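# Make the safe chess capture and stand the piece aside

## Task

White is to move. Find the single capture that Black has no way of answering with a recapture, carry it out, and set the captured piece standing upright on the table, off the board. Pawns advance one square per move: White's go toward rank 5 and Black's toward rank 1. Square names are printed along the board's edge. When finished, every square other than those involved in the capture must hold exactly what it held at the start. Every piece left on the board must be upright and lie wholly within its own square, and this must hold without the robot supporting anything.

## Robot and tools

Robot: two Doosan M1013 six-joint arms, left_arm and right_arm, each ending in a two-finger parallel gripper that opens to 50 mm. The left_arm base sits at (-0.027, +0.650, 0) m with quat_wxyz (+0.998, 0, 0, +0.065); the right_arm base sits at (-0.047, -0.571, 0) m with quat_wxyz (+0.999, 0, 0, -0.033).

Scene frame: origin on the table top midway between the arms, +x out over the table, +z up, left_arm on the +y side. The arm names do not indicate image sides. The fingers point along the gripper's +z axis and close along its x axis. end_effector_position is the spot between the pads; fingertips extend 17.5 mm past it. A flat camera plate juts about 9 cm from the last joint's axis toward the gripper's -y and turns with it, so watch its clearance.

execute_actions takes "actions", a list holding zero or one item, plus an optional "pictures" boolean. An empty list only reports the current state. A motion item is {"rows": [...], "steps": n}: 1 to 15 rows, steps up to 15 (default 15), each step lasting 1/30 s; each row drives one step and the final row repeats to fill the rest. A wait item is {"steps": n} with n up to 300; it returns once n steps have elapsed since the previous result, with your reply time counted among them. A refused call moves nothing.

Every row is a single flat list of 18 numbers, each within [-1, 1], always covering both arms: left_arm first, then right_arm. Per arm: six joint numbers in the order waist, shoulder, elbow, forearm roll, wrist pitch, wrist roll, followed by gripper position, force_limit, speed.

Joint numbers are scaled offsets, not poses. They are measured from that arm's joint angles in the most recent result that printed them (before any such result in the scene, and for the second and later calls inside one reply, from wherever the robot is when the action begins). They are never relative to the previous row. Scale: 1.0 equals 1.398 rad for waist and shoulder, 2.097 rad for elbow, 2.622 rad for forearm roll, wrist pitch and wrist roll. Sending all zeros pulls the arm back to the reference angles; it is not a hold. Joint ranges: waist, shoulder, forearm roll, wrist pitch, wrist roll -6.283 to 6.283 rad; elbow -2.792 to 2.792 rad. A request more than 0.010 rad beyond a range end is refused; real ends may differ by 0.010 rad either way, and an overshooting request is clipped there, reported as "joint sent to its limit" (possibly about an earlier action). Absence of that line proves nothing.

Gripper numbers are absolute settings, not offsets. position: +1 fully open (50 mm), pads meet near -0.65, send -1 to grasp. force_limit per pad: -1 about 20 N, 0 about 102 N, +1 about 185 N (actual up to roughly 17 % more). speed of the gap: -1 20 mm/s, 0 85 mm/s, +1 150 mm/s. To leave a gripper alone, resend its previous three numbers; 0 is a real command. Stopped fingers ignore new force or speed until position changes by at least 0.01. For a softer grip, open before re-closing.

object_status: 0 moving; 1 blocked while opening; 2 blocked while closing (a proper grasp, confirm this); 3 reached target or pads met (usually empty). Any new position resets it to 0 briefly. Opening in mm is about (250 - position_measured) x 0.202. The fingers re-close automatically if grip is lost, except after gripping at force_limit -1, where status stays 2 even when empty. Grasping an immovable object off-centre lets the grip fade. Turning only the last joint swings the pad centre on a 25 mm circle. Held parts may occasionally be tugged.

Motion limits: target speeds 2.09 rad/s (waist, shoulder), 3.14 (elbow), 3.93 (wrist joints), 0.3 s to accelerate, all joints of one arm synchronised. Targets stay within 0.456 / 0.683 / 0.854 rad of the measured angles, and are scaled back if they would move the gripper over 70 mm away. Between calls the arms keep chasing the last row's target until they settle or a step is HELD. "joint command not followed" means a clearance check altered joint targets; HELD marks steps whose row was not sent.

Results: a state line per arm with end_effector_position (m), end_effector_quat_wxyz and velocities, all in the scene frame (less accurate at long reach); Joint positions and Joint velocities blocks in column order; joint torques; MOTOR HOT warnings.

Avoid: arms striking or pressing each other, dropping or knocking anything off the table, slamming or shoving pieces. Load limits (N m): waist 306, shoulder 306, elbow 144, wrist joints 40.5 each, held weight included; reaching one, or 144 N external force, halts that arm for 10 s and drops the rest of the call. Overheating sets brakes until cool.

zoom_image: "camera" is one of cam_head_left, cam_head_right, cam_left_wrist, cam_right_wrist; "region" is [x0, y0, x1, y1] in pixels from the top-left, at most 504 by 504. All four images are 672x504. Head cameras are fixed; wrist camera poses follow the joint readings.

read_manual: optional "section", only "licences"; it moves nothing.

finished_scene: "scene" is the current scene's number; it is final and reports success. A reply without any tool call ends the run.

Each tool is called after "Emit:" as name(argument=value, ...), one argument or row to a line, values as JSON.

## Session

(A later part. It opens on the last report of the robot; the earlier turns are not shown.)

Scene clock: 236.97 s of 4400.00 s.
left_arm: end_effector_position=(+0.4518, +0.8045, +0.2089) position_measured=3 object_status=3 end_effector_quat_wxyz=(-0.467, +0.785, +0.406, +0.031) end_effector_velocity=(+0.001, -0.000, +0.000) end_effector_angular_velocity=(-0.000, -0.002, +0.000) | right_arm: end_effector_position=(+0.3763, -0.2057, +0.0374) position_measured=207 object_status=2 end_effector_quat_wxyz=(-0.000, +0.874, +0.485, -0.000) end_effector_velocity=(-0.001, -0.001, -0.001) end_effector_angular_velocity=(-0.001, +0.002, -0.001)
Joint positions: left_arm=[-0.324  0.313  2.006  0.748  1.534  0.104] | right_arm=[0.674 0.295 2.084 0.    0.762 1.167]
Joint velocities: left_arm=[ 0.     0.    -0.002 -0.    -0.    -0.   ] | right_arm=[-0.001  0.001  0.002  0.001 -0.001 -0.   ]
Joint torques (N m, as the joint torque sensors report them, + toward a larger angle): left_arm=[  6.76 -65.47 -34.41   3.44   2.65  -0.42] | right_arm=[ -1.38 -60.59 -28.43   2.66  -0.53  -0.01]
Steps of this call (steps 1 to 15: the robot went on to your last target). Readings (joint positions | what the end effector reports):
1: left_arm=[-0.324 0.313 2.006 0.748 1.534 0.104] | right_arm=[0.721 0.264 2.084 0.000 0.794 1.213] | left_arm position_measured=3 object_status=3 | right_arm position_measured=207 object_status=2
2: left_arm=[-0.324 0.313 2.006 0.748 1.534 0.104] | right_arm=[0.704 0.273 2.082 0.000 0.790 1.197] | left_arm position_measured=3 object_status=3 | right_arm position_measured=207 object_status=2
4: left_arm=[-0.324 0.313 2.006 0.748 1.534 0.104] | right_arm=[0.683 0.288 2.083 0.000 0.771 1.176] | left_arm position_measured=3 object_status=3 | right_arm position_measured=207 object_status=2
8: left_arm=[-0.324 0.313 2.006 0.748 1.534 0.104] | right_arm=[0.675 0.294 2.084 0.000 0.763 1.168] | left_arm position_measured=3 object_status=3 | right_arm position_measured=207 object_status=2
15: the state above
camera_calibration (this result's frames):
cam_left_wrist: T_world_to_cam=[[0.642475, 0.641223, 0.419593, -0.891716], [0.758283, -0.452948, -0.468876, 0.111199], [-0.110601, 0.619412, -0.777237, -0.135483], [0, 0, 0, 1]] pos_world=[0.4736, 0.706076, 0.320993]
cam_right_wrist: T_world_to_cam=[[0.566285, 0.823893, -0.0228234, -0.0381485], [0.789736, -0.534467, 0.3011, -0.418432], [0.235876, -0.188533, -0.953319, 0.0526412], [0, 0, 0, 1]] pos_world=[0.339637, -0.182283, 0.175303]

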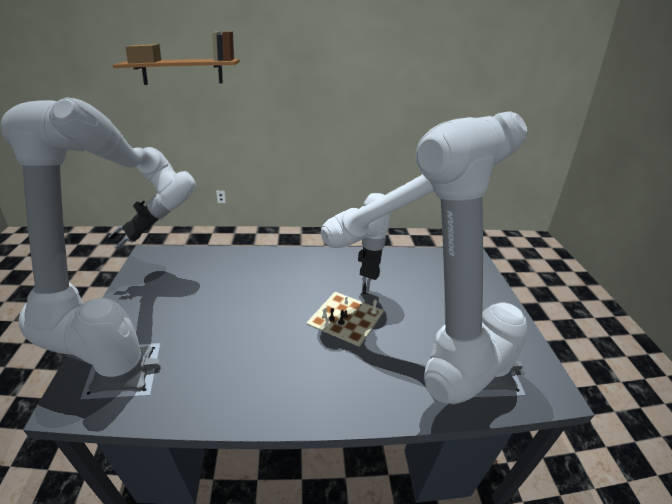

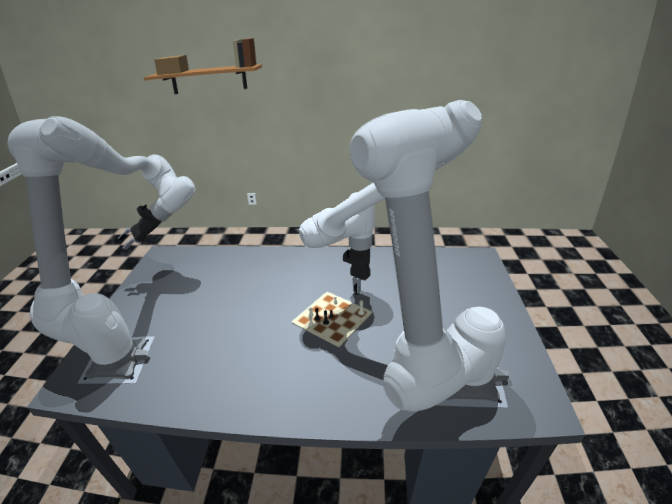

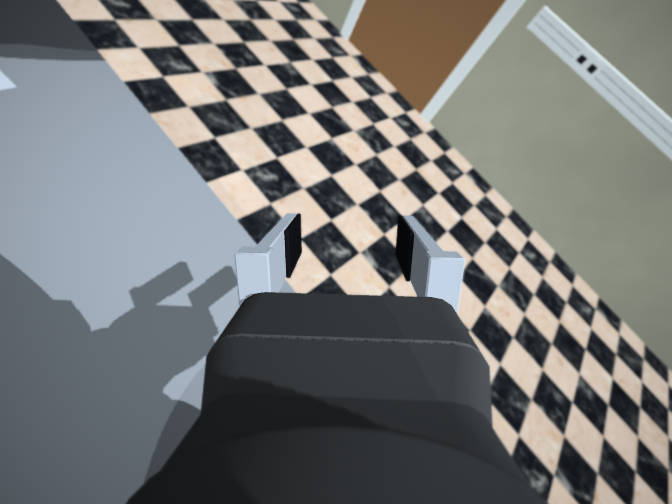

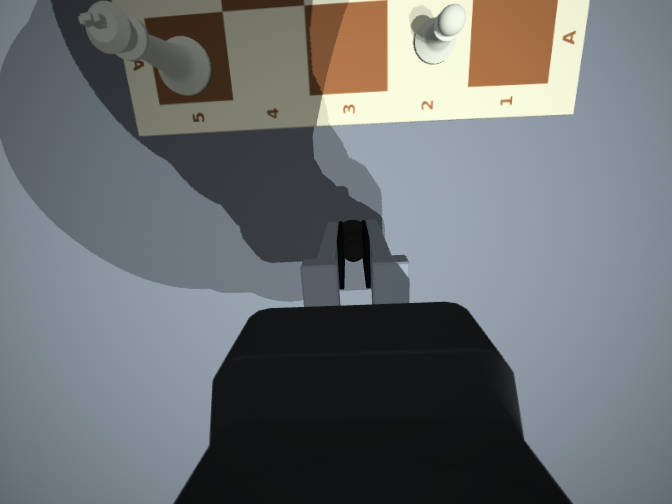

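Emit:
zoom_image(
  camera="cam_head_left",
  region=[330, 270, 400, 350],
)

Emit:
zoom_image(
  camera="cam_right_wrist",
  region=[380, 0, 600, 140],
)

Region (330, 270, 400, 350) of cam_head_left's 672x504 image, scaled by 6.300, with more detail than that image has; it fills the left 441 columns of this view, and the rest is white.

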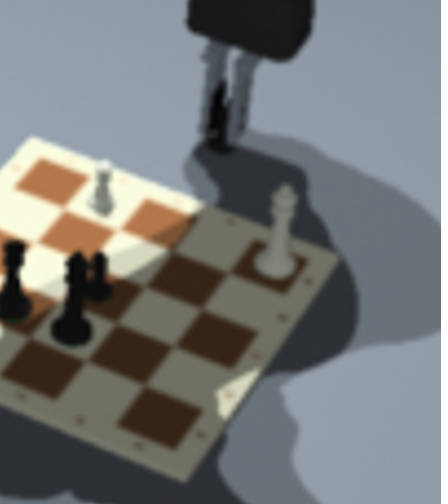

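Region (380, 0, 600, 140) of cam_right_wrist's 672x504 image, scaled by 2.291, with more detail than that image has; it fills the top 321 rows of this view, and the rest is white.

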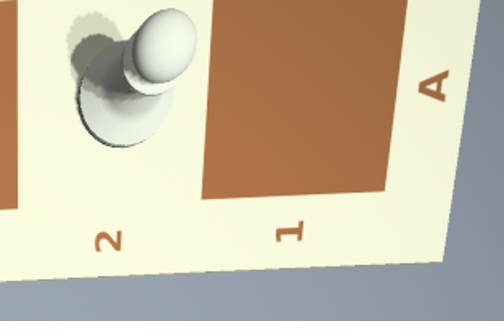

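Emit:
execute_actions(
  actions=[
    {"rows": [[0,0,0,0,0,0,1,0,0,0,0.0015,0.00045,0,-0.0012,0,-1,-0.5,-0.3],[0,0,0,0,0,0,1,0,0,0,0.003,0.0009,0,-0.0023,0,-1,-0.5,-0.3],[0,0,0,0,0,0,1,0,0,0,0.00431,0.00133,0,-0.00336,0,-1,-0.5,-0.3]], "steps": 12},
  ],
  pictures=false,
)

Scene clock: 249.60 s of 4400.00 s.
left_arm: end_effector_position=(+0.4518, +0.8045, +0.2089) position_measured=3 object_status=3 end_effector_quat_wxyz=(-0.467, +0.785, +0.406, +0.031) end_effector_velocity=(+0.000, +0.000, +0.001) end_effector_angular_velocity=(+0.001, -0.002, -0.001) | right_arm: end_effector_position=(+0.3763, -0.2057, +0.0330) position_measured=207 object_status=2 end_effector_quat_wxyz=(-0.000, +0.875, +0.485, -0.000) end_effector_velocity=(+0.001, +0.000, -0.001) end_effector_angular_velocity=(+0.000, -0.000, +0.000)
Joint positions: left_arm=[-0.324  0.313  2.006  0.748  1.534  0.104] | right_arm=[0.674 0.301 2.087 0.    0.754 1.167]
Joint velocities: left_arm=[ 0.    -0.002  0.     0.002 -0.    -0.   ] | right_arm=[ 0.     0.002 -0.001 -0.    -0.001 -0.   ]
Joint torques (N m, as the joint torque sensors report them, + toward a larger angle): left_arm=[  4.67 -67.06 -35.36   3.29   2.77  -0.55] | right_arm=[  0.4  -60.24 -28.2    2.44   0.09   0.42]
Steps of this call (steps 1 to 15: the robot went on to your last target; steps 16 to 90: nothing new was sent; then 9.23 s passed at rest; steps 91 to 102: all 12 steps of this action). Readings (joint positions | what the end effector reports):
91: left_arm=[-0.324 0.313 2.006 0.748 1.534 0.104] | right_arm=[0.674 0.295 2.084 0.000 0.762 1.167] | left_arm position_measured=3 object_status=3 | right_arm position_measured=207 object_status=2
92: left_arm=[-0.324 0.313 2.006 0.748 1.534 0.104] | right_arm=[0.674 0.296 2.084 0.000 0.761 1.167] | left_arm position_measured=3 object_status=3 | right_arm position_measured=207 object_status=2
94: left_arm=[-0.324 0.313 2.006 0.748 1.534 0.104] | right_arm=[0.674 0.299 2.086 0.000 0.757 1.167] | left_arm position_measured=3 object_status=3 | right_arm position_measured=207 object_status=2
98: left_arm=[-0.324 0.313 2.006 0.748 1.534 0.104] | right_arm=[0.674 0.301 2.087 0.000 0.754 1.167] | left_arm position_measured=3 object_status=3 | right_arm position_measured=207 object_status=2
102: the state above

Emit:
execute_actions(
  actions=[
    {"rows": [[0,0,0,0,0,0,1,0,0,0,0.00144,0.00044,0,-0.00112,0,-1,-0.5,-0.3]], "steps": 10},
  ],
  pictures=false,
)

Scene clock: 259.43 s of 4400.00 s.
left_arm: end_effector_position=(+0.4518, +0.8045, +0.2089) position_measured=3 object_status=3 end_effector_quat_wxyz=(-0.467, +0.785, +0.406, +0.031) end_effector_velocity=(+0.000, +0.000, +0.000) end_effector_angular_velocity=(+0.001, -0.001, -0.001) | right_arm: end_effector_position=(+0.3763, -0.2057, +0.0315) position_measured=207 object_status=2 end_effector_quat_wxyz=(-0.000, +0.874, +0.485, -0.000) end_effector_velocity=(-0.001, -0.000, -0.001) end_effector_angular_velocity=(-0.001, +0.001, -0.000)
Joint positions: left_arm=[-0.324  0.313  2.006  0.748  1.534  0.104] | right_arm=[0.674 0.303 2.088 0.    0.751 1.167]
Joint velocities: left_arm=[-0.    -0.    -0.     0.001 -0.    -0.   ] | right_arm=[ 0.     0.001  0.002  0.    -0.001  0.   ]
Joint torques (N m, as the joint torque sensors report them, + toward a larger angle): left_arm=[  5.5  -65.78 -34.69   3.38   2.74  -0.29] | right_arm=[ -2.8  -62.58 -26.77   2.66   0.27   0.22]
Steps of this call (steps 1 to 15: the robot went on to your last target; steps 16 to 90: nothing new was sent; then 6.50 s passed at rest; steps 91 to 100: all 10 steps of this action). Readings (joint positions | what the end effector reports):
91: left_arm=[-0.324 0.313 2.006 0.748 1.534 0.104] | right_arm=[0.674 0.301 2.087 0.000 0.754 1.167] | left_arm position_measured=3 object_status=3 | right_arm position_measured=207 object_status=2
92: left_arm=[-0.324 0.313 2.006 0.748 1.534 0.104] | right_arm=[0.674 0.302 2.087 0.000 0.753 1.167] | left_arm position_measured=3 object_status=3 | right_arm position_measured=207 object_status=2
94: left_arm=[-0.324 0.313 2.006 0.748 1.534 0.104] | right_arm=[0.674 0.303 2.087 0.000 0.752 1.167] | left_arm position_measured=3 object_status=3 | right_arm position_measured=207 object_status=2
98: left_arm=[-0.324 0.313 2.006 0.748 1.534 0.104] | right_arm=[0.674 0.303 2.087 0.000 0.751 1.167] | left_arm position_measured=3 object_status=3 | right_arm position_measured=207 object_status=2
100: the state above

Emit:
execute_actions(
  actions=[
    {"rows": [[0,0,0,0,0,0,1,0,0,0,0.00115,0.00035,0,-0.0009,0,-1,-0.5,-0.3]], "steps": 10},
  ],
  pictures=false,
)

Scene clock: 272.50 s of 4400.00 s.
left_arm: end_effector_position=(+0.4518, +0.8045, +0.2089) position_measured=3 object_status=3 end_effector_quat_wxyz=(-0.467, +0.785, +0.406, +0.031) end_effector_velocity=(+0.001, +0.000, +0.001) end_effector_angular_velocity=(+0.002, -0.002, -0.002) | right_arm: end_effector_position=(+0.3763, -0.2057, +0.0304) position_measured=207 object_status=2 end_effector_quat_wxyz=(-0.000, +0.875, +0.485, +0.000) end_effector_velocity=(+0.001, +0.001, +0.000) end_effector_angular_velocity=(+0.001, -0.001, +0.000)
Joint positions: left_arm=[-0.324  0.313  2.006  0.748  1.534  0.104] | right_arm=[0.674 0.305 2.088 0.    0.749 1.167]
Joint velocities: left_arm=[-0.    -0.001 -0.001  0.003  0.     0.   ] | right_arm=[-0.     0.    -0.001  0.    -0.001 -0.   ]
Joint torques (N m, as the joint torque sensors report them, + toward a larger angle): left_arm=[  3.55 -63.83 -35.01   3.53   2.82  -0.08] | right_arm=[  0.52 -59.49 -27.68   1.97   0.09   0.66]
Steps of this call (steps 1 to 15: the robot went on to your last target; steps 16 to 90: nothing new was sent; then 9.73 s passed at rest; steps 91 to 100: all 10 steps of this action). Readings (joint positions | what the end effector reports):
91: left_arm=[-0.324 0.313 2.006 0.748 1.534 0.104] | right_arm=[0.674 0.303 2.088 0.000 0.751 1.167] | left_arm position_measured=3 object_status=3 | right_arm position_measured=207 object_status=2
92: left_arm=[-0.324 0.313 2.006 0.748 1.534 0.104] | right_arm=[0.674 0.304 2.088 0.000 0.750 1.167] | left_arm position_measured=3 object_status=3 | right_arm position_measured=207 object_status=2
94: left_arm=[-0.324 0.313 2.006 0.748 1.534 0.104] | right_arm=[0.674 0.304 2.088 0.000 0.749 1.167] | left_arm position_measured=3 object_status=3 | right_arm position_measured=207 object_status=2
98: left_arm=[-0.324 0.313 2.006 0.748 1.534 0.104] | right_arm=[0.674 0.305 2.088 0.000 0.749 1.167] | left_arm position_measured=3 object_status=3 | right_arm position_measured=207 object_status=2
100: the state above

Emit:
execute_actions(
  actions=[
    {"rows": [[0,0,0,0,0,0,1,0,0,0,0,0,0,0,0,0.4,-0.5,-0.3]], "steps": 14},
  ],
)

Emit:
zoom_image(
  camera="cam_right_wrist",
  region=[270, 150, 450, 310],
)

Scene clock: 276.63 s of 4400.00 s.
left_arm: end_effector_position=(+0.4518, +0.8045, +0.2089) position_measured=3 object_status=3 end_effector_quat_wxyz=(-0.467, +0.785, +0.406, +0.031) end_effector_velocity=(-0.001, +0.000, -0.000) end_effector_angular_velocity=(+0.000, +0.001, +0.000) | right_arm: end_effector_position=(+0.3763, -0.2057, +0.0303) position_measured=92 object_status=0 end_effector_quat_wxyz=(-0.000, +0.874, +0.485, +0.000) end_effector_velocity=(+0.000, +0.000, -0.000) end_effector_angular_velocity=(-0.000, +0.000, +0.001)
Joint positions: left_arm=[-0.324  0.313  2.006  0.748  1.534  0.104] | right_arm=[0.674 0.305 2.088 0.    0.748 1.167]
Joint velocities: left_arm=[ 0.    -0.     0.001 -0.    -0.    -0.001] | right_arm=[ 0.     0.001 -0.     0.    -0.    -0.001]
Joint torques (N m, as the joint torque sensors report them, + toward a larger angle): left_arm=[  2.92 -65.44 -34.94   3.69   2.5   -0.7 ] | right_arm=[ -2.38 -61.48 -28.     2.86   0.29   0.47]
Steps of this call (steps 1 to 15: the robot went on to your last target; steps 16 to 90: nothing new was sent; then 0.67 s passed at rest; steps 91 to 104: all 14 steps of this action). Readings (joint positions | what the end effector reports):
91: left_arm=[-0.324 0.313 2.006 0.748 1.534 0.104] | right_arm=[0.674 0.305 2.088 0.000 0.748 1.167] | left_arm position_measured=3 object_status=3 | right_arm position_measured=200 object_status=0
92: left_arm=[-0.324 0.313 2.006 0.748 1.534 0.104] | right_arm=[0.674 0.305 2.088 0.000 0.748 1.167] | left_arm position_measured=3 object_status=3 | right_arm position_measured=189 object_status=0
94: left_arm=[-0.324 0.313 2.006 0.748 1.534 0.104] | right_arm=[0.674 0.305 2.088 0.000 0.748 1.167] | left_arm position_measured=3 object_status=3 | right_arm position_measured=167 object_status=0
98: left_arm=[-0.324 0.313 2.006 0.748 1.534 0.104] | right_arm=[0.674 0.305 2.088 0.000 0.748 1.167] | left_arm position_measured=3 object_status=3 | right_arm position_measured=124 object_status=0
104: the state above
camera_calibration (this result's frames):
cam_right_wrist: T_world_to_cam=[[0.566288, 0.823892, -0.022777, -0.0383323], [0.789722, -0.534477, 0.30112, -0.416318], [0.235917, -0.188508, -0.953314, 0.0459172], [0, 0, 0, 1]] pos_world=[0.33965, -0.182275, 0.168262]

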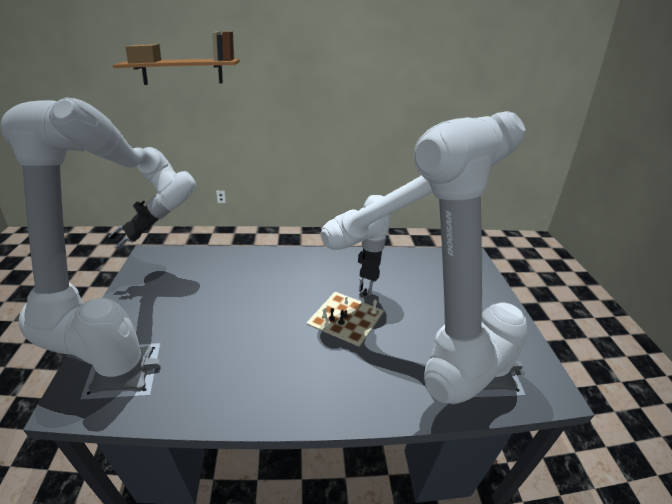

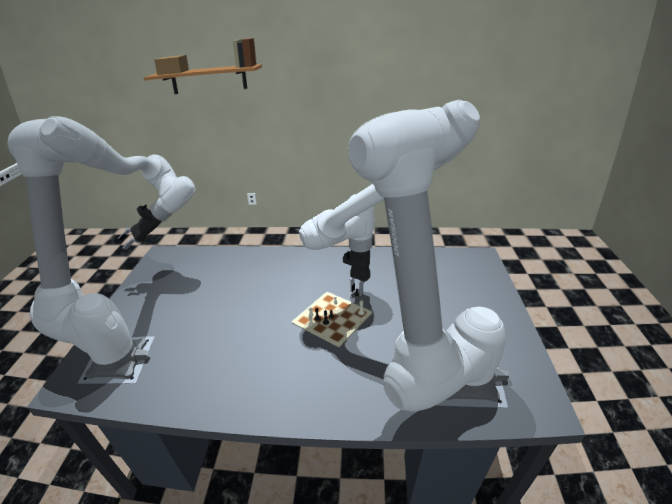

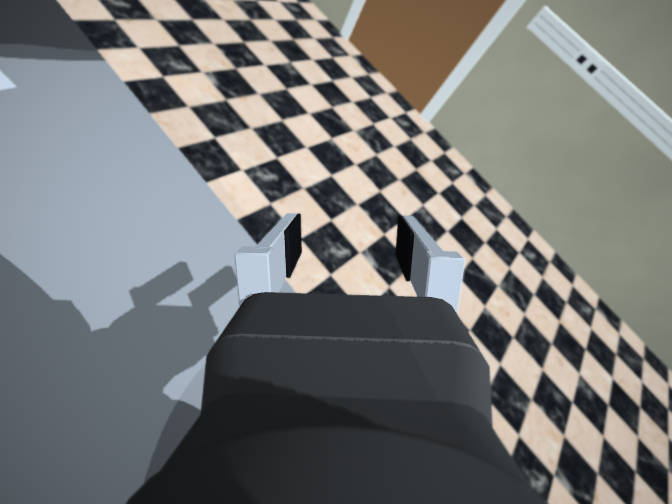

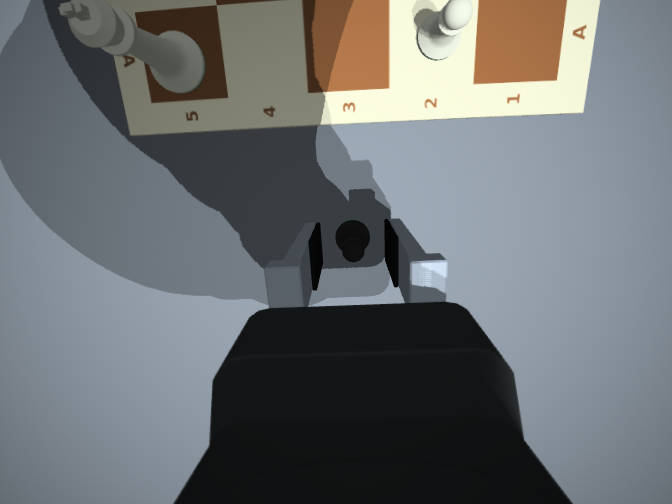

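Region (270, 150, 450, 310) of cam_right_wrist's 672x504 image, scaled by 2.800, with more detail than that image has.

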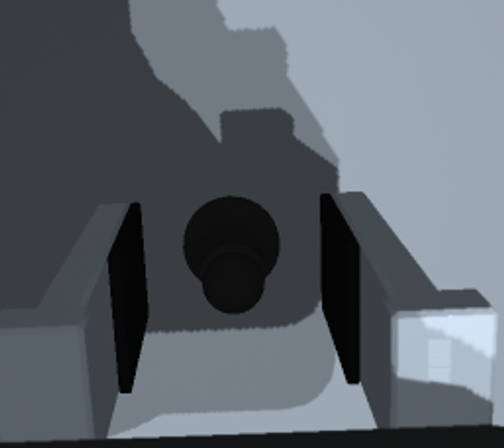

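Emit:
execute_actions(
  actions=[
    {"rows": [[0,0,0,0,0,0,1,0,0,0,-0.012,-0.004,0,0.0096,0,0.4,-0.5,-0.3],[0,0,0,0,0,0,1,0,0,0,-0.024,-0.00806,0,0.01924,0,0.4,-0.5,-0.3],[0,0,0,0,0,0,1,0,0,0,-0.03375,-0.01133,0,0.02706,0,0.4,-0.5,-0.3],[0,0,0,0,0,0,1,0,0,0,-0.03375,-0.01133,0,0.02706,0,0.4,-0.5,-0.3],[0,0,0,0,0,0,1,0,0,0,-0.03375,-0.01133,0,0.02706,0,0.4,-0.5,-0.3],[0,0,0,0,0,0,1,0,0,0.00619,-0.03293,-0.01209,0,0.02724,0.0033,0.4,-0.5,-0.3],[0,0,0,0,0,0,1,0,0,0.01857,-0.0313,-0.01362,0,0.02759,0.0099,0.4,-0.5,-0.3],[0,0,0,0,0,0,1,0,0,0.03714,-0.02885,-0.01591,0,0.02811,0.0198,0.4,-0.5,-0.3],[0,0,0,0,0,0,1,0,0,0.05571,-0.0264,-0.0182,0,0.02864,0.0297,0.4,-0.5,-0.3],[0,0,0,0,0,0,1,0,0,0.07429,-0.02395,-0.02049,0,0.02916,0.03961,0.4,-0.5,-0.3],[0,0,0,0,0,0,1,0,0,0.09286,-0.0215,-0.02278,0,0.02969,0.04951,0.4,-0.5,-0.3],[0,0,0,0,0,0,1,0,0,0.10895,-0.01937,-0.02477,0,0.03014,0.05809,0.4,-0.5,-0.3],[0,0,0,0,0,0,1,0,0,0.11886,-0.01806,-0.02599,0,0.03042,0.06337,0.4,-0.5,-0.3],[0,0,0,0,0,0,1,0,0,0.12381,-0.01741,-0.0266,0,0.03056,0.06601,0.4,-0.5,-0.3]], "steps": 15},
  ],
  pictures=false,
)

Emit:
execute_actions(
  actions=[
    {"steps": 12},
  ],
  pictures=false,
)

Emit:
execute_actions(
  actions=[
    {"rows": [[0,0,0,0,0,0,1,0,0,0,0.008,0.0028,0,-0.0065,0,0.4,-0.5,-0.3],[0,0,0,0,0,0,1,0,0,0,0.016,0.0056,0,-0.013,0,0.4,-0.5,-0.3],[0,0,0,0,0,0,1,0,0,0,0.02338,0.00821,0,-0.01903,0,0.4,-0.5,-0.3]], "steps": 14},
  ],
)

Emit:
zoom_image(
  camera="cam_right_wrist",
  region=[270, 150, 450, 310],
)

Scene clock: 329.30 s of 4400.00 s.
left_arm: end_effector_position=(+0.4518, +0.8045, +0.2089) position_measured=3 object_status=3 end_effector_quat_wxyz=(-0.467, +0.785, +0.406, +0.031) end_effector_velocity=(-0.000, +0.001, -0.000) end_effector_angular_velocity=(+0.002, +0.002, -0.001) | right_arm: end_effector_position=(+0.3379, -0.1445, +0.0662) position_measured=92 object_status=3 end_effector_quat_wxyz=(-0.000, +0.874, +0.485, +0.000) end_effector_velocity=(-0.181, +0.251, +0.003) end_effector_angular_velocity=(+0.000, -0.000, +0.004)
Joint positions: left_arm=[-0.324  0.313  2.006  0.748  1.534  0.104] | right_arm=[0.799 0.274 2.042 0.    0.826 1.292]
Joint velocities: left_arm=[-0.     0.     0.002  0.002 -0.    -0.   ] | right_arm=[ 0.531  0.066 -0.101 -0.     0.034  0.527]
Joint torques (N m, as the joint torque sensors report them, + toward a larger angle): left_arm=[  3.71 -64.64 -34.88   3.39   2.71  -0.15] | right_arm=[-10.39 -57.12 -29.04   2.22   0.17   0.33]
Steps of this call (steps 1 to 15: the robot went on to your last target; steps 16 to 90: nothing new was sent; then 49.17 s passed at rest; steps 91 to 105: all 15 steps of this action). Readings (joint positions | what the end effector reports):
91: left_arm=[-0.324 0.313 2.006 0.748 1.534 0.104] | right_arm=[0.674 0.304 2.088 0.000 0.749 1.167] | left_arm position_measured=3 object_status=3 | right_arm position_measured=92 object_status=3
92: left_arm=[-0.324 0.313 2.006 0.748 1.534 0.104] | right_arm=[0.674 0.300 2.087 0.000 0.756 1.167] | left_arm position_measured=3 object_status=3 | right_arm position_measured=92 object_status=3
94: left_arm=[-0.324 0.313 2.006 0.748 1.534 0.104] | right_arm=[0.674 0.283 2.078 0.000 0.781 1.167] | left_arm position_measured=3 object_status=3 | right_arm position_measured=92 object_status=3
98: left_arm=[-0.324 0.313 2.006 0.748 1.534 0.104] | right_arm=[0.683 0.263 2.065 0.000 0.813 1.175] | left_arm position_measured=3 object_status=3 | right_arm position_measured=92 object_status=3
105: the state above

Scene clock: 329.70 s of 4400.00 s.
left_arm: end_effector_position=(+0.4518, +0.8045, +0.2089) position_measured=3 object_status=3 end_effector_quat_wxyz=(-0.467, +0.785, +0.406, +0.031) end_effector_velocity=(+0.001, +0.000, +0.001) end_effector_angular_velocity=(-0.000, -0.003, -0.001) | right_arm: end_effector_position=(+0.3212, -0.1223, +0.0665) position_measured=92 object_status=3 end_effector_quat_wxyz=(-0.000, +0.874, +0.485, -0.000) end_effector_velocity=(-0.000, +0.001, +0.000) end_effector_angular_velocity=(+0.001, -0.001, -0.002)
Joint positions: left_arm=[-0.324  0.313  2.006  0.748  1.534  0.104] | right_arm=[0.847 0.28  2.033 0.    0.829 1.339]
Joint velocities: left_arm=[ 0.    -0.002 -0.001  0.001 -0.    -0.   ] | right_arm=[ 0.002  0.    -0.001  0.     0.     0.004]
Joint torques (N m, as the joint torque sensors report them, + toward a larger angle): left_arm=[  4.6  -63.51 -35.27   3.28   2.93  -0.2 ] | right_arm=[ -3.82 -61.85 -29.65   3.03  -0.36   0.1 ]
Steps of this call (steps 1 to 12: the robot went on to your last target). Readings (joint positions | what the end effector reports):
1: left_arm=[-0.324 0.313 2.006 0.748 1.534 0.104] | right_arm=[0.816 0.276 2.038 0.000 0.827 1.308] | left_arm position_measured=3 object_status=3 | right_arm position_measured=92 object_status=3
2: left_arm=[-0.324 0.313 2.006 0.748 1.534 0.104] | right_arm=[0.828 0.278 2.036 0.000 0.827 1.321] | left_arm position_measured=3 object_status=3 | right_arm position_measured=92 object_status=3
4: left_arm=[-0.324 0.313 2.006 0.748 1.534 0.104] | right_arm=[0.842 0.280 2.034 0.000 0.828 1.334] | left_arm position_measured=3 object_status=3 | right_arm position_measured=92 object_status=3
8: left_arm=[-0.324 0.313 2.006 0.748 1.534 0.104] | right_arm=[0.846 0.280 2.033 0.000 0.829 1.339] | left_arm position_measured=3 object_status=3 | right_arm position_measured=92 object_status=3
12: the state above

Scene clock: 330.17 s of 4400.00 s.
left_arm: end_effector_position=(+0.4518, +0.8045, +0.2089) position_measured=3 object_status=3 end_effector_quat_wxyz=(-0.467, +0.785, +0.406, +0.031) end_effector_velocity=(+0.001, +0.000, +0.001) end_effector_angular_velocity=(+0.000, -0.002, -0.001) | right_arm: end_effector_position=(+0.3212, -0.1223, +0.0406) position_measured=92 object_status=3 end_effector_quat_wxyz=(-0.000, +0.874, +0.485, +0.000) end_effector_velocity=(-0.001, -0.001, -0.002) end_effector_angular_velocity=(-0.001, +0.001, -0.000)
Joint positions: left_arm=[-0.324  0.313  2.006  0.748  1.534  0.104] | right_arm=[0.847 0.313 2.05  0.    0.779 1.34 ]
Joint velocities: left_arm=[ 0.    -0.    -0.001  0.001  0.     0.   ] | right_arm=[ 0.     0.002  0.004  0.    -0.004  0.   ]
Joint torques (N m, as the joint torque sensors report them, + toward a larger angle): left_arm=[  4.84 -64.25 -34.96   3.84   2.73  -0.32] | right_arm=[ -1.   -62.27 -28.2    2.59   0.09   0.5 ]
Steps of this call (steps 1 to 14: all 14 steps of this action). Readings (joint positions | what the end effector reports):
1: left_arm=[-0.324 0.313 2.006 0.748 1.534 0.104] | right_arm=[0.847 0.281 2.033 0.000 0.828 1.340] | left_arm position_measured=3 object_status=3 | right_arm position_measured=92 object_status=3
2: left_arm=[-0.324 0.313 2.006 0.748 1.534 0.104] | right_arm=[0.847 0.284 2.034 0.000 0.824 1.340] | left_arm position_measured=3 object_status=3 | right_arm position_measured=92 object_status=3
4: left_arm=[-0.324 0.313 2.006 0.748 1.534 0.104] | right_arm=[0.847 0.296 2.040 0.000 0.805 1.340] | left_arm position_measured=3 object_status=3 | right_arm position_measured=92 object_status=3
8: left_arm=[-0.324 0.313 2.006 0.748 1.534 0.104] | right_arm=[0.847 0.311 2.048 0.000 0.783 1.340] | left_arm position_measured=3 object_status=3 | right_arm position_measured=92 object_status=3
14: the state above
camera_calibration (this result's frames):
cam_left_wrist: T_world_to_cam=[[0.642475, 0.641224, 0.419593, -0.891716], [0.758283, -0.452948, -0.468876, 0.111198], [-0.110601, 0.619412, -0.777237, -0.135483], [0, 0, 0, 1]] pos_world=[0.4736, 0.706076, 0.320993]
cam_right_wrist: T_world_to_cam=[[0.566272, 0.823904, -0.0227528, -0.0756018], [0.789744, -0.53448, 0.301057, -0.331284], [0.235881, -0.188449, -0.953335, 0.0844823], [0, 0, 0, 1]] pos_world=[0.284513, -0.0988557, 0.178555]

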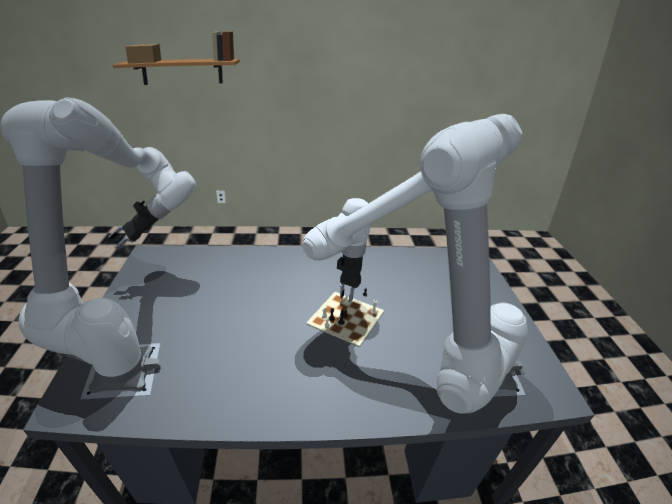

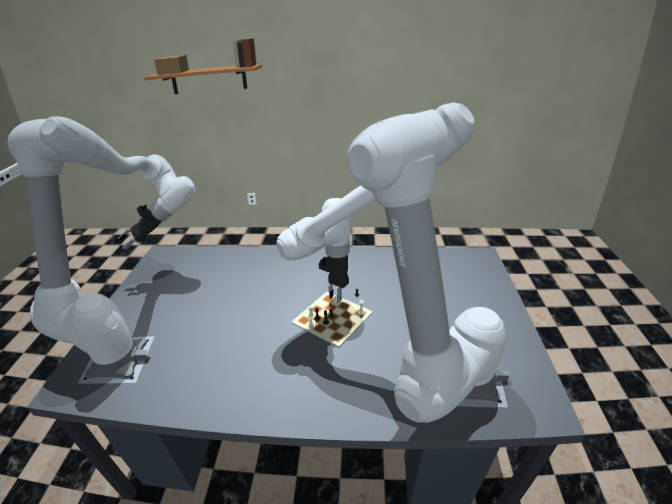

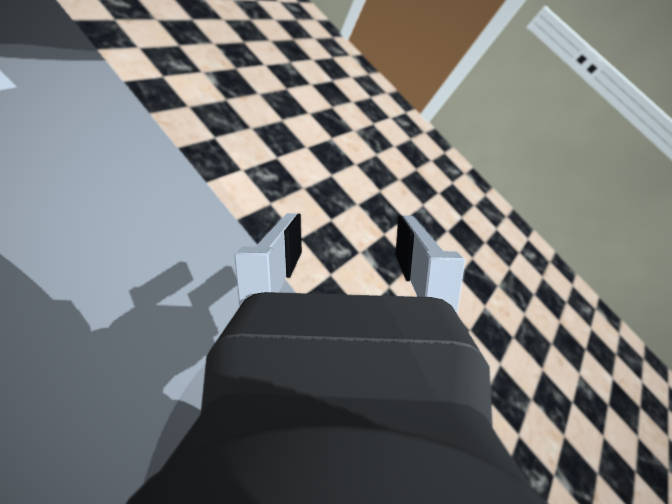

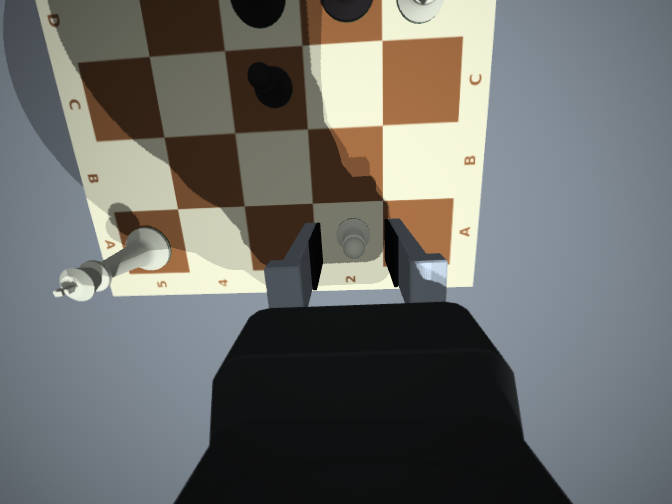

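Region (270, 150, 450, 310) of cam_right_wrist's 672x504 image, scaled by 2.800, with more detail than that image has.

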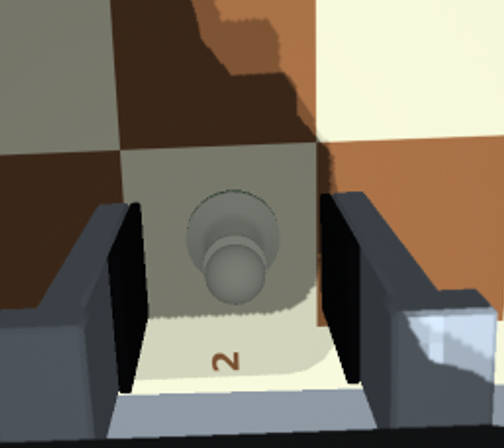

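Emit:
execute_actions(
  actions=[
    {"rows": [[0,0,0,0,0,0,1,0,0,0,0.00416,0.00097,0,-0.00299,0,0.4,-0.5,-0.3],[0,0,0,0,0,0,1,0,0,0,0.00416,0.00097,0,-0.00299,0,0.4,-0.5,-0.3],[0,0,0,0,0,0,1,0,0,0,0.00416,0.00097,0,-0.00299,0,-1,-0.5,-0.3]], "steps": 15},
  ],
  pictures=false,
)

Emit:
execute_actions(
  actions=[
    {"steps": 7},
  ],
  pictures=false,
)

Emit:
execute_actions(
  actions=[
    {"rows": [[0,0,0,0,0,0,1,0,0,0,-0.00556,-0.00178,0,0.00439,0,-1,-0.5,-0.3],[0,0,0,0,0,0,1,0,0,0,-0.01112,-0.00355,0,0.00877,0,-1,-0.5,-0.3],[0,0,0,0,0,0,1,0,0,0,-0.01112,-0.00355,0,0.00877,0,-1,-0.5,-0.3],[0,0,0,0,0,0,1,0,0,0.00362,-0.01528,0.00038,0,0.00784,0.00193,-1,-0.5,-0.3],[0,0,0,0,0,0,1,0,0,0.00906,-0.02151,0.00628,0,0.00645,0.00483,-1,-0.5,-0.3],[0,0,0,0,0,0,1,0,0,0.0163,-0.02982,0.01415,0,0.00459,0.00869,-1,-0.5,-0.3],[0,0,0,0,0,0,1,0,0,0.02354,-0.03813,0.02201,0,0.00273,0.01255,-1,-0.5,-0.3],[0,0,0,0,0,0,1,0,0,0.0297,-0.0452,0.0287,0,0.00114,0.01583,-1,-0.5,-0.3],[0,0,0,0,0,0,1,0,0,0.03405,-0.05019,0.03342,0,0.00003,0.01815,-1,-0.5,-0.3],[0,0,0,0,0,0,1,0,0,0.03622,-0.05268,0.03578,0,-0.00053,0.01931,-1,-0.5,-0.3],[0,0,0,0,0,0,1,0,0,0.03622,-0.05268,0.03578,0,-0.00053,0.01931,-1,-0.5,-0.3],[0,0,0,0,0,0,1,0,0,0.03622,-0.05268,0.03578,0,-0.00053,0.01931,-1,-0.5,-0.3],[0,0,0,0,0,0,1,0,0,0.03622,-0.049,0.03695,0,-0.0035,0.01931,-1,-0.5,-0.3],[0,0,0,0,0,0,1,0,0,0.03622,-0.045,0.0382,0,-0.0066,0.01931,-1,-0.5,-0.3],[0,0,0,0,0,0,1,0,0,0.03622,-0.04108,0.03946,0,-0.00966,0.01931,-1,-0.5,-0.3]], "steps": 15},
  ],
  pictures=false,
)

Emit:
execute_actions(
  actions=[
    {"steps": 12},
  ],
)

Scene clock: 363.97 s of 4400.00 s.
left_arm: end_effector_position=(+0.4518, +0.8045, +0.2089) position_measured=3 object_status=3 end_effector_quat_wxyz=(-0.467, +0.785, +0.406, +0.031) end_effector_velocity=(-0.002, +0.000, -0.001) end_effector_angular_velocity=(+0.001, +0.004, +0.001) | right_arm: end_effector_position=(+0.3214, -0.1221, +0.0365) position_measured=207 object_status=0 end_effector_quat_wxyz=(-0.000, +0.874, +0.485, +0.000) end_effector_velocity=(-0.000, -0.000, +0.000) end_effector_angular_velocity=(+0.000, -0.000, -0.001)
Joint positions: left_arm=[-0.324  0.313  2.006  0.748  1.534  0.104] | right_arm=[0.847 0.319 2.052 0.    0.771 1.339]
Joint velocities: left_arm=[ 0.     0.001  0.003 -0.    -0.    -0.001] | right_arm=[-0.    -0.     0.001  0.    -0.     0.001]
Joint torques (N m, as the joint torque sensors report them, + toward a larger angle): left_arm=[  3.66 -65.42 -35.03   3.68   2.9   -0.65] | right_arm=[ -2.26 -64.91 -28.67   2.61   0.     0.15]
Steps of this call (steps 1 to 15: the robot went on to your last target; steps 16 to 90: nothing new was sent; then 30.30 s passed at rest; steps 91 to 105: all 15 steps of this action). Readings (joint positions | what the end effector reports):
91: left_arm=[-0.324 0.313 2.006 0.748 1.534 0.104] | right_arm=[0.847 0.313 2.050 0.000 0.778 1.339] | left_arm position_measured=3 object_status=3 | right_arm position_measured=92 object_status=3
92: left_arm=[-0.324 0.313 2.006 0.748 1.534 0.104] | right_arm=[0.847 0.315 2.050 0.000 0.776 1.339] | left_arm position_measured=3 object_status=3 | right_arm position_measured=92 object_status=3
94: left_arm=[-0.324 0.313 2.006 0.748 1.534 0.104] | right_arm=[0.847 0.317 2.051 0.000 0.773 1.339] | left_arm position_measured=3 object_status=3 | right_arm position_measured=110 object_status=0
98: left_arm=[-0.324 0.313 2.006 0.748 1.534 0.104] | right_arm=[0.847 0.318 2.052 0.000 0.772 1.339] | left_arm position_measured=3 object_status=3 | right_arm position_measured=153 object_status=0
105: the state above

Scene clock: 364.20 s of 4400.00 s.
left_arm: end_effector_position=(+0.4518, +0.8045, +0.2089) position_measured=3 object_status=3 end_effector_quat_wxyz=(-0.467, +0.785, +0.406, +0.031) end_effector_velocity=(-0.001, +0.000, -0.000) end_effector_angular_velocity=(+0.001, +0.002, -0.000) | right_arm: end_effector_position=(+0.3214, -0.1221, +0.0364) position_measured=207 object_status=2 end_effector_quat_wxyz=(-0.000, +0.874, +0.485, -0.000) end_effector_velocity=(-0.000, -0.000, -0.000) end_effector_angular_velocity=(-0.001, +0.001, +0.000)
Joint positions: left_arm=[-0.324  0.313  2.006  0.748  1.534  0.104] | right_arm=[0.847 0.319 2.052 0.    0.771 1.339]
Joint velocities: left_arm=[0.    0.    0.002 0.    0.    0.   ] | right_arm=[-0.     0.     0.001 -0.     0.    -0.   ]
Joint torques (N m, as the joint torque sensors report them, + toward a larger angle): left_arm=[  4.22 -63.32 -34.36   3.75   2.81  -0.47] | right_arm=[ -1.56 -61.12 -28.7    2.68  -0.08   0.33]
Steps of this call (steps 1 to 7: the robot went on to your last target). Readings (joint positions | what the end effector reports):
1: left_arm=[-0.324 0.313 2.006 0.748 1.534 0.104] | right_arm=[0.847 0.319 2.052 0.000 0.771 1.339] | left_arm position_measured=3 object_status=3 | right_arm position_measured=207 object_status=0
2: left_arm=[-0.324 0.313 2.006 0.748 1.534 0.104] | right_arm=[0.847 0.319 2.052 0.000 0.771 1.339] | left_arm position_measured=3 object_status=3 | right_arm position_measured=207 object_status=0
4: left_arm=[-0.324 0.313 2.006 0.748 1.534 0.104] | right_arm=[0.847 0.319 2.052 0.000 0.771 1.339] | left_arm position_measured=3 object_status=3 | right_arm position_measured=207 object_status=0
7: the state above

Scene clock: 364.70 s of 4400.00 s.
left_arm: end_effector_position=(+0.4518, +0.8045, +0.2089) position_measured=3 object_status=3 end_effector_quat_wxyz=(-0.467, +0.785, +0.406, +0.031) end_effector_velocity=(-0.000, +0.000, +0.000) end_effector_angular_velocity=(+0.000, +0.000, -0.000) | right_arm: end_effector_position=(+0.2710, -0.1350, +0.0452) position_measured=207 object_status=2 end_effector_quat_wxyz=(-0.000, +0.874, +0.485, +0.000) end_effector_velocity=(-0.023, -0.007, -0.073) end_effector_angular_velocity=(-0.000, +0.000, -0.001)
Joint positions: left_arm=[-0.324  0.313  2.006  0.748  1.534  0.104] | right_arm=[0.896 0.252 2.126 0.    0.763 1.388]
Joint velocities: left_arm=[ 0.    -0.001  0.001  0.    -0.    -0.   ] | right_arm=[ 0.023  0.074  0.085 -0.    -0.159  0.024]
Joint torques (N m, as the joint torque sensors report them, + toward a larger angle): left_arm=[  3.17 -63.86 -35.41   3.61   2.61  -0.28] | right_arm=[ -4.98 -46.71 -27.15   2.4   -0.52  -0.03]
Steps of this call (steps 1 to 15: all 15 steps of this action). Readings (joint positions | what the end effector reports):
1: left_arm=[-0.324 0.313 2.006 0.748 1.534 0.104] | right_arm=[0.847 0.319 2.052 0.000 0.771 1.339] | left_arm position_measured=3 object_status=3 | right_arm position_measured=207 object_status=2
2: left_arm=[-0.324 0.313 2.006 0.748 1.534 0.104] | right_arm=[0.847 0.316 2.051 0.000 0.775 1.339] | left_arm position_measured=3 object_status=3 | right_arm position_measured=207 object_status=2
4: left_arm=[-0.324 0.313 2.006 0.748 1.534 0.104] | right_arm=[0.847 0.309 2.048 0.000 0.785 1.339] | left_arm position_measured=3 object_status=3 | right_arm position_measured=207 object_status=2
8: left_arm=[-0.324 0.313 2.006 0.748 1.534 0.104] | right_arm=[0.863 0.286 2.071 0.000 0.785 1.355] | left_arm position_measured=3 object_status=3 | right_arm position_measured=207 object_status=2
15: the state above

Scene clock: 365.10 s of 4400.00 s.
left_arm: end_effector_position=(+0.4518, +0.8045, +0.2089) position_measured=3 object_status=3 end_effector_quat_wxyz=(-0.467, +0.785, +0.406, +0.031) end_effector_velocity=(-0.000, -0.000, -0.001) end_effector_angular_velocity=(-0.001, +0.001, +0.001) | right_arm: end_effector_position=(+0.2690, -0.1357, +0.0369) position_measured=207 object_status=2 end_effector_quat_wxyz=(-0.000, +0.874, +0.485, +0.000) end_effector_velocity=(-0.001, -0.001, -0.001) end_effector_angular_velocity=(-0.001, +0.001, +0.000)
Joint positions: left_arm=[-0.324  0.313  2.006  0.748  1.534  0.104] | right_arm=[0.898 0.261 2.134 0.    0.746 1.39 ]
Joint velocities: left_arm=[ 0.     0.001 -0.    -0.002  0.     0.   ] | right_arm=[ 0.     0.     0.002  0.    -0.001 -0.   ]
Joint torques (N m, as the joint torque sensors report them, + toward a larger angle): left_arm=[  4.62 -66.73 -34.18   3.51   2.75  -0.3 ] | right_arm=[ -1.57 -56.34 -27.22   2.88   0.13   0.  ]
Steps of this call (steps 1 to 12: the robot went on to your last target). Readings (joint positions | what the end effector reports):
1: left_arm=[-0.324 0.313 2.006 0.748 1.534 0.104] | right_arm=[0.896 0.255 2.129 0.000 0.758 1.389] | left_arm position_measured=3 object_status=3 | right_arm position_measured=207 object_status=2
2: left_arm=[-0.324 0.313 2.006 0.748 1.534 0.104] | right_arm=[0.897 0.257 2.131 0.000 0.753 1.389] | left_arm position_measured=3 object_status=3 | right_arm position_measured=207 object_status=2
4: left_arm=[-0.324 0.313 2.006 0.748 1.534 0.104] | right_arm=[0.897 0.260 2.133 0.000 0.749 1.390] | left_arm position_measured=3 object_status=3 | right_arm position_measured=207 object_status=2
8: left_arm=[-0.324 0.313 2.006 0.748 1.534 0.104] | right_arm=[0.897 0.261 2.134 0.000 0.746 1.390] | left_arm position_measured=3 object_status=3 | right_arm position_measured=207 object_status=2
12: the state above
camera_calibration (this result's frames):
cam_left_wrist: T_world_to_cam=[[0.642475, 0.641224, 0.419593, -0.891716], [0.758283, -0.452948, -0.468876, 0.111199], [-0.110601, 0.619411, -0.777237, -0.135483], [0, 0, 0, 1]] pos_world=[0.4736, 0.706076, 0.320993]
cam_right_wrist: T_world_to_cam=[[0.566294, 0.82389, -0.0227424, -0.0350591], [0.789727, -0.534502, 0.301062, -0.296156], [0.235886, -0.18845, -0.953333, 0.0907386], [0, 0, 0, 1]] pos_world=[0.232333, -0.112312, 0.174868]

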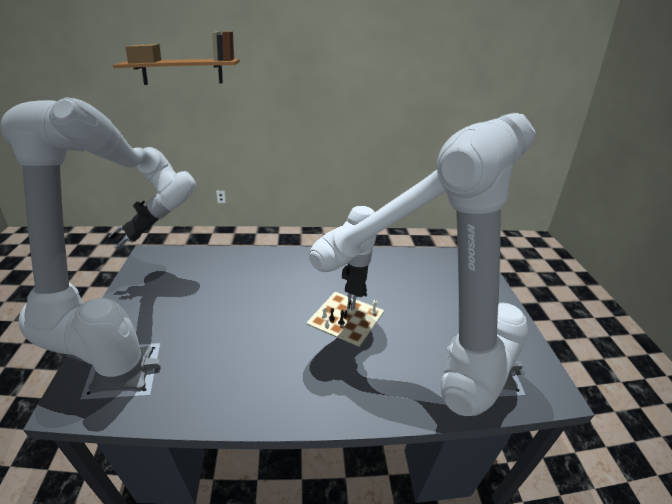

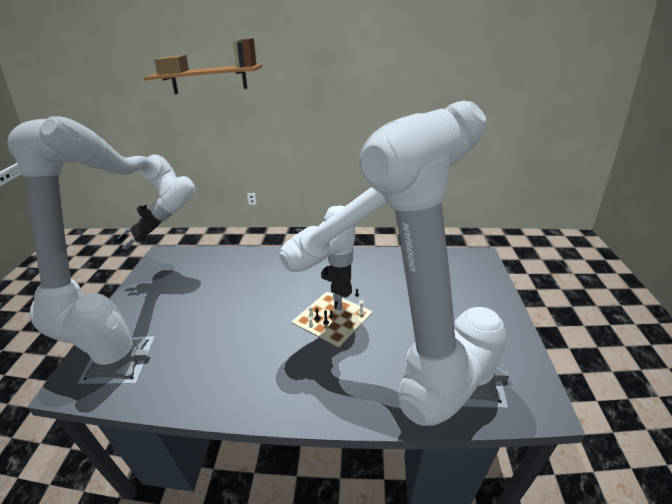

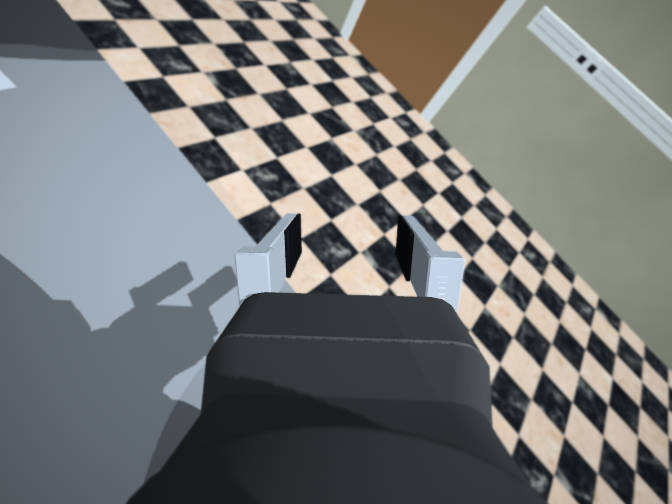

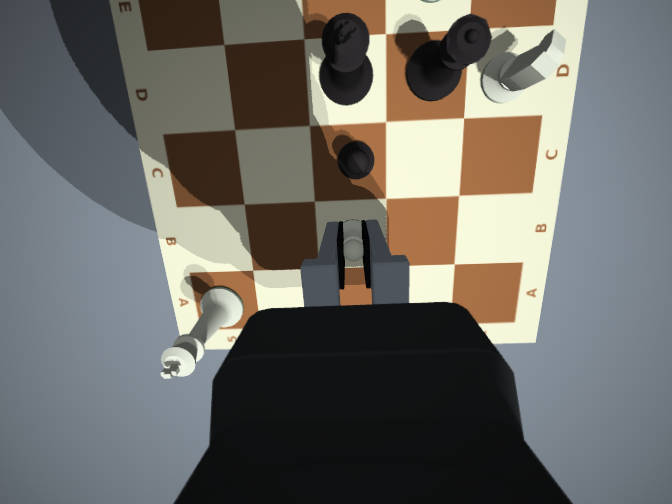

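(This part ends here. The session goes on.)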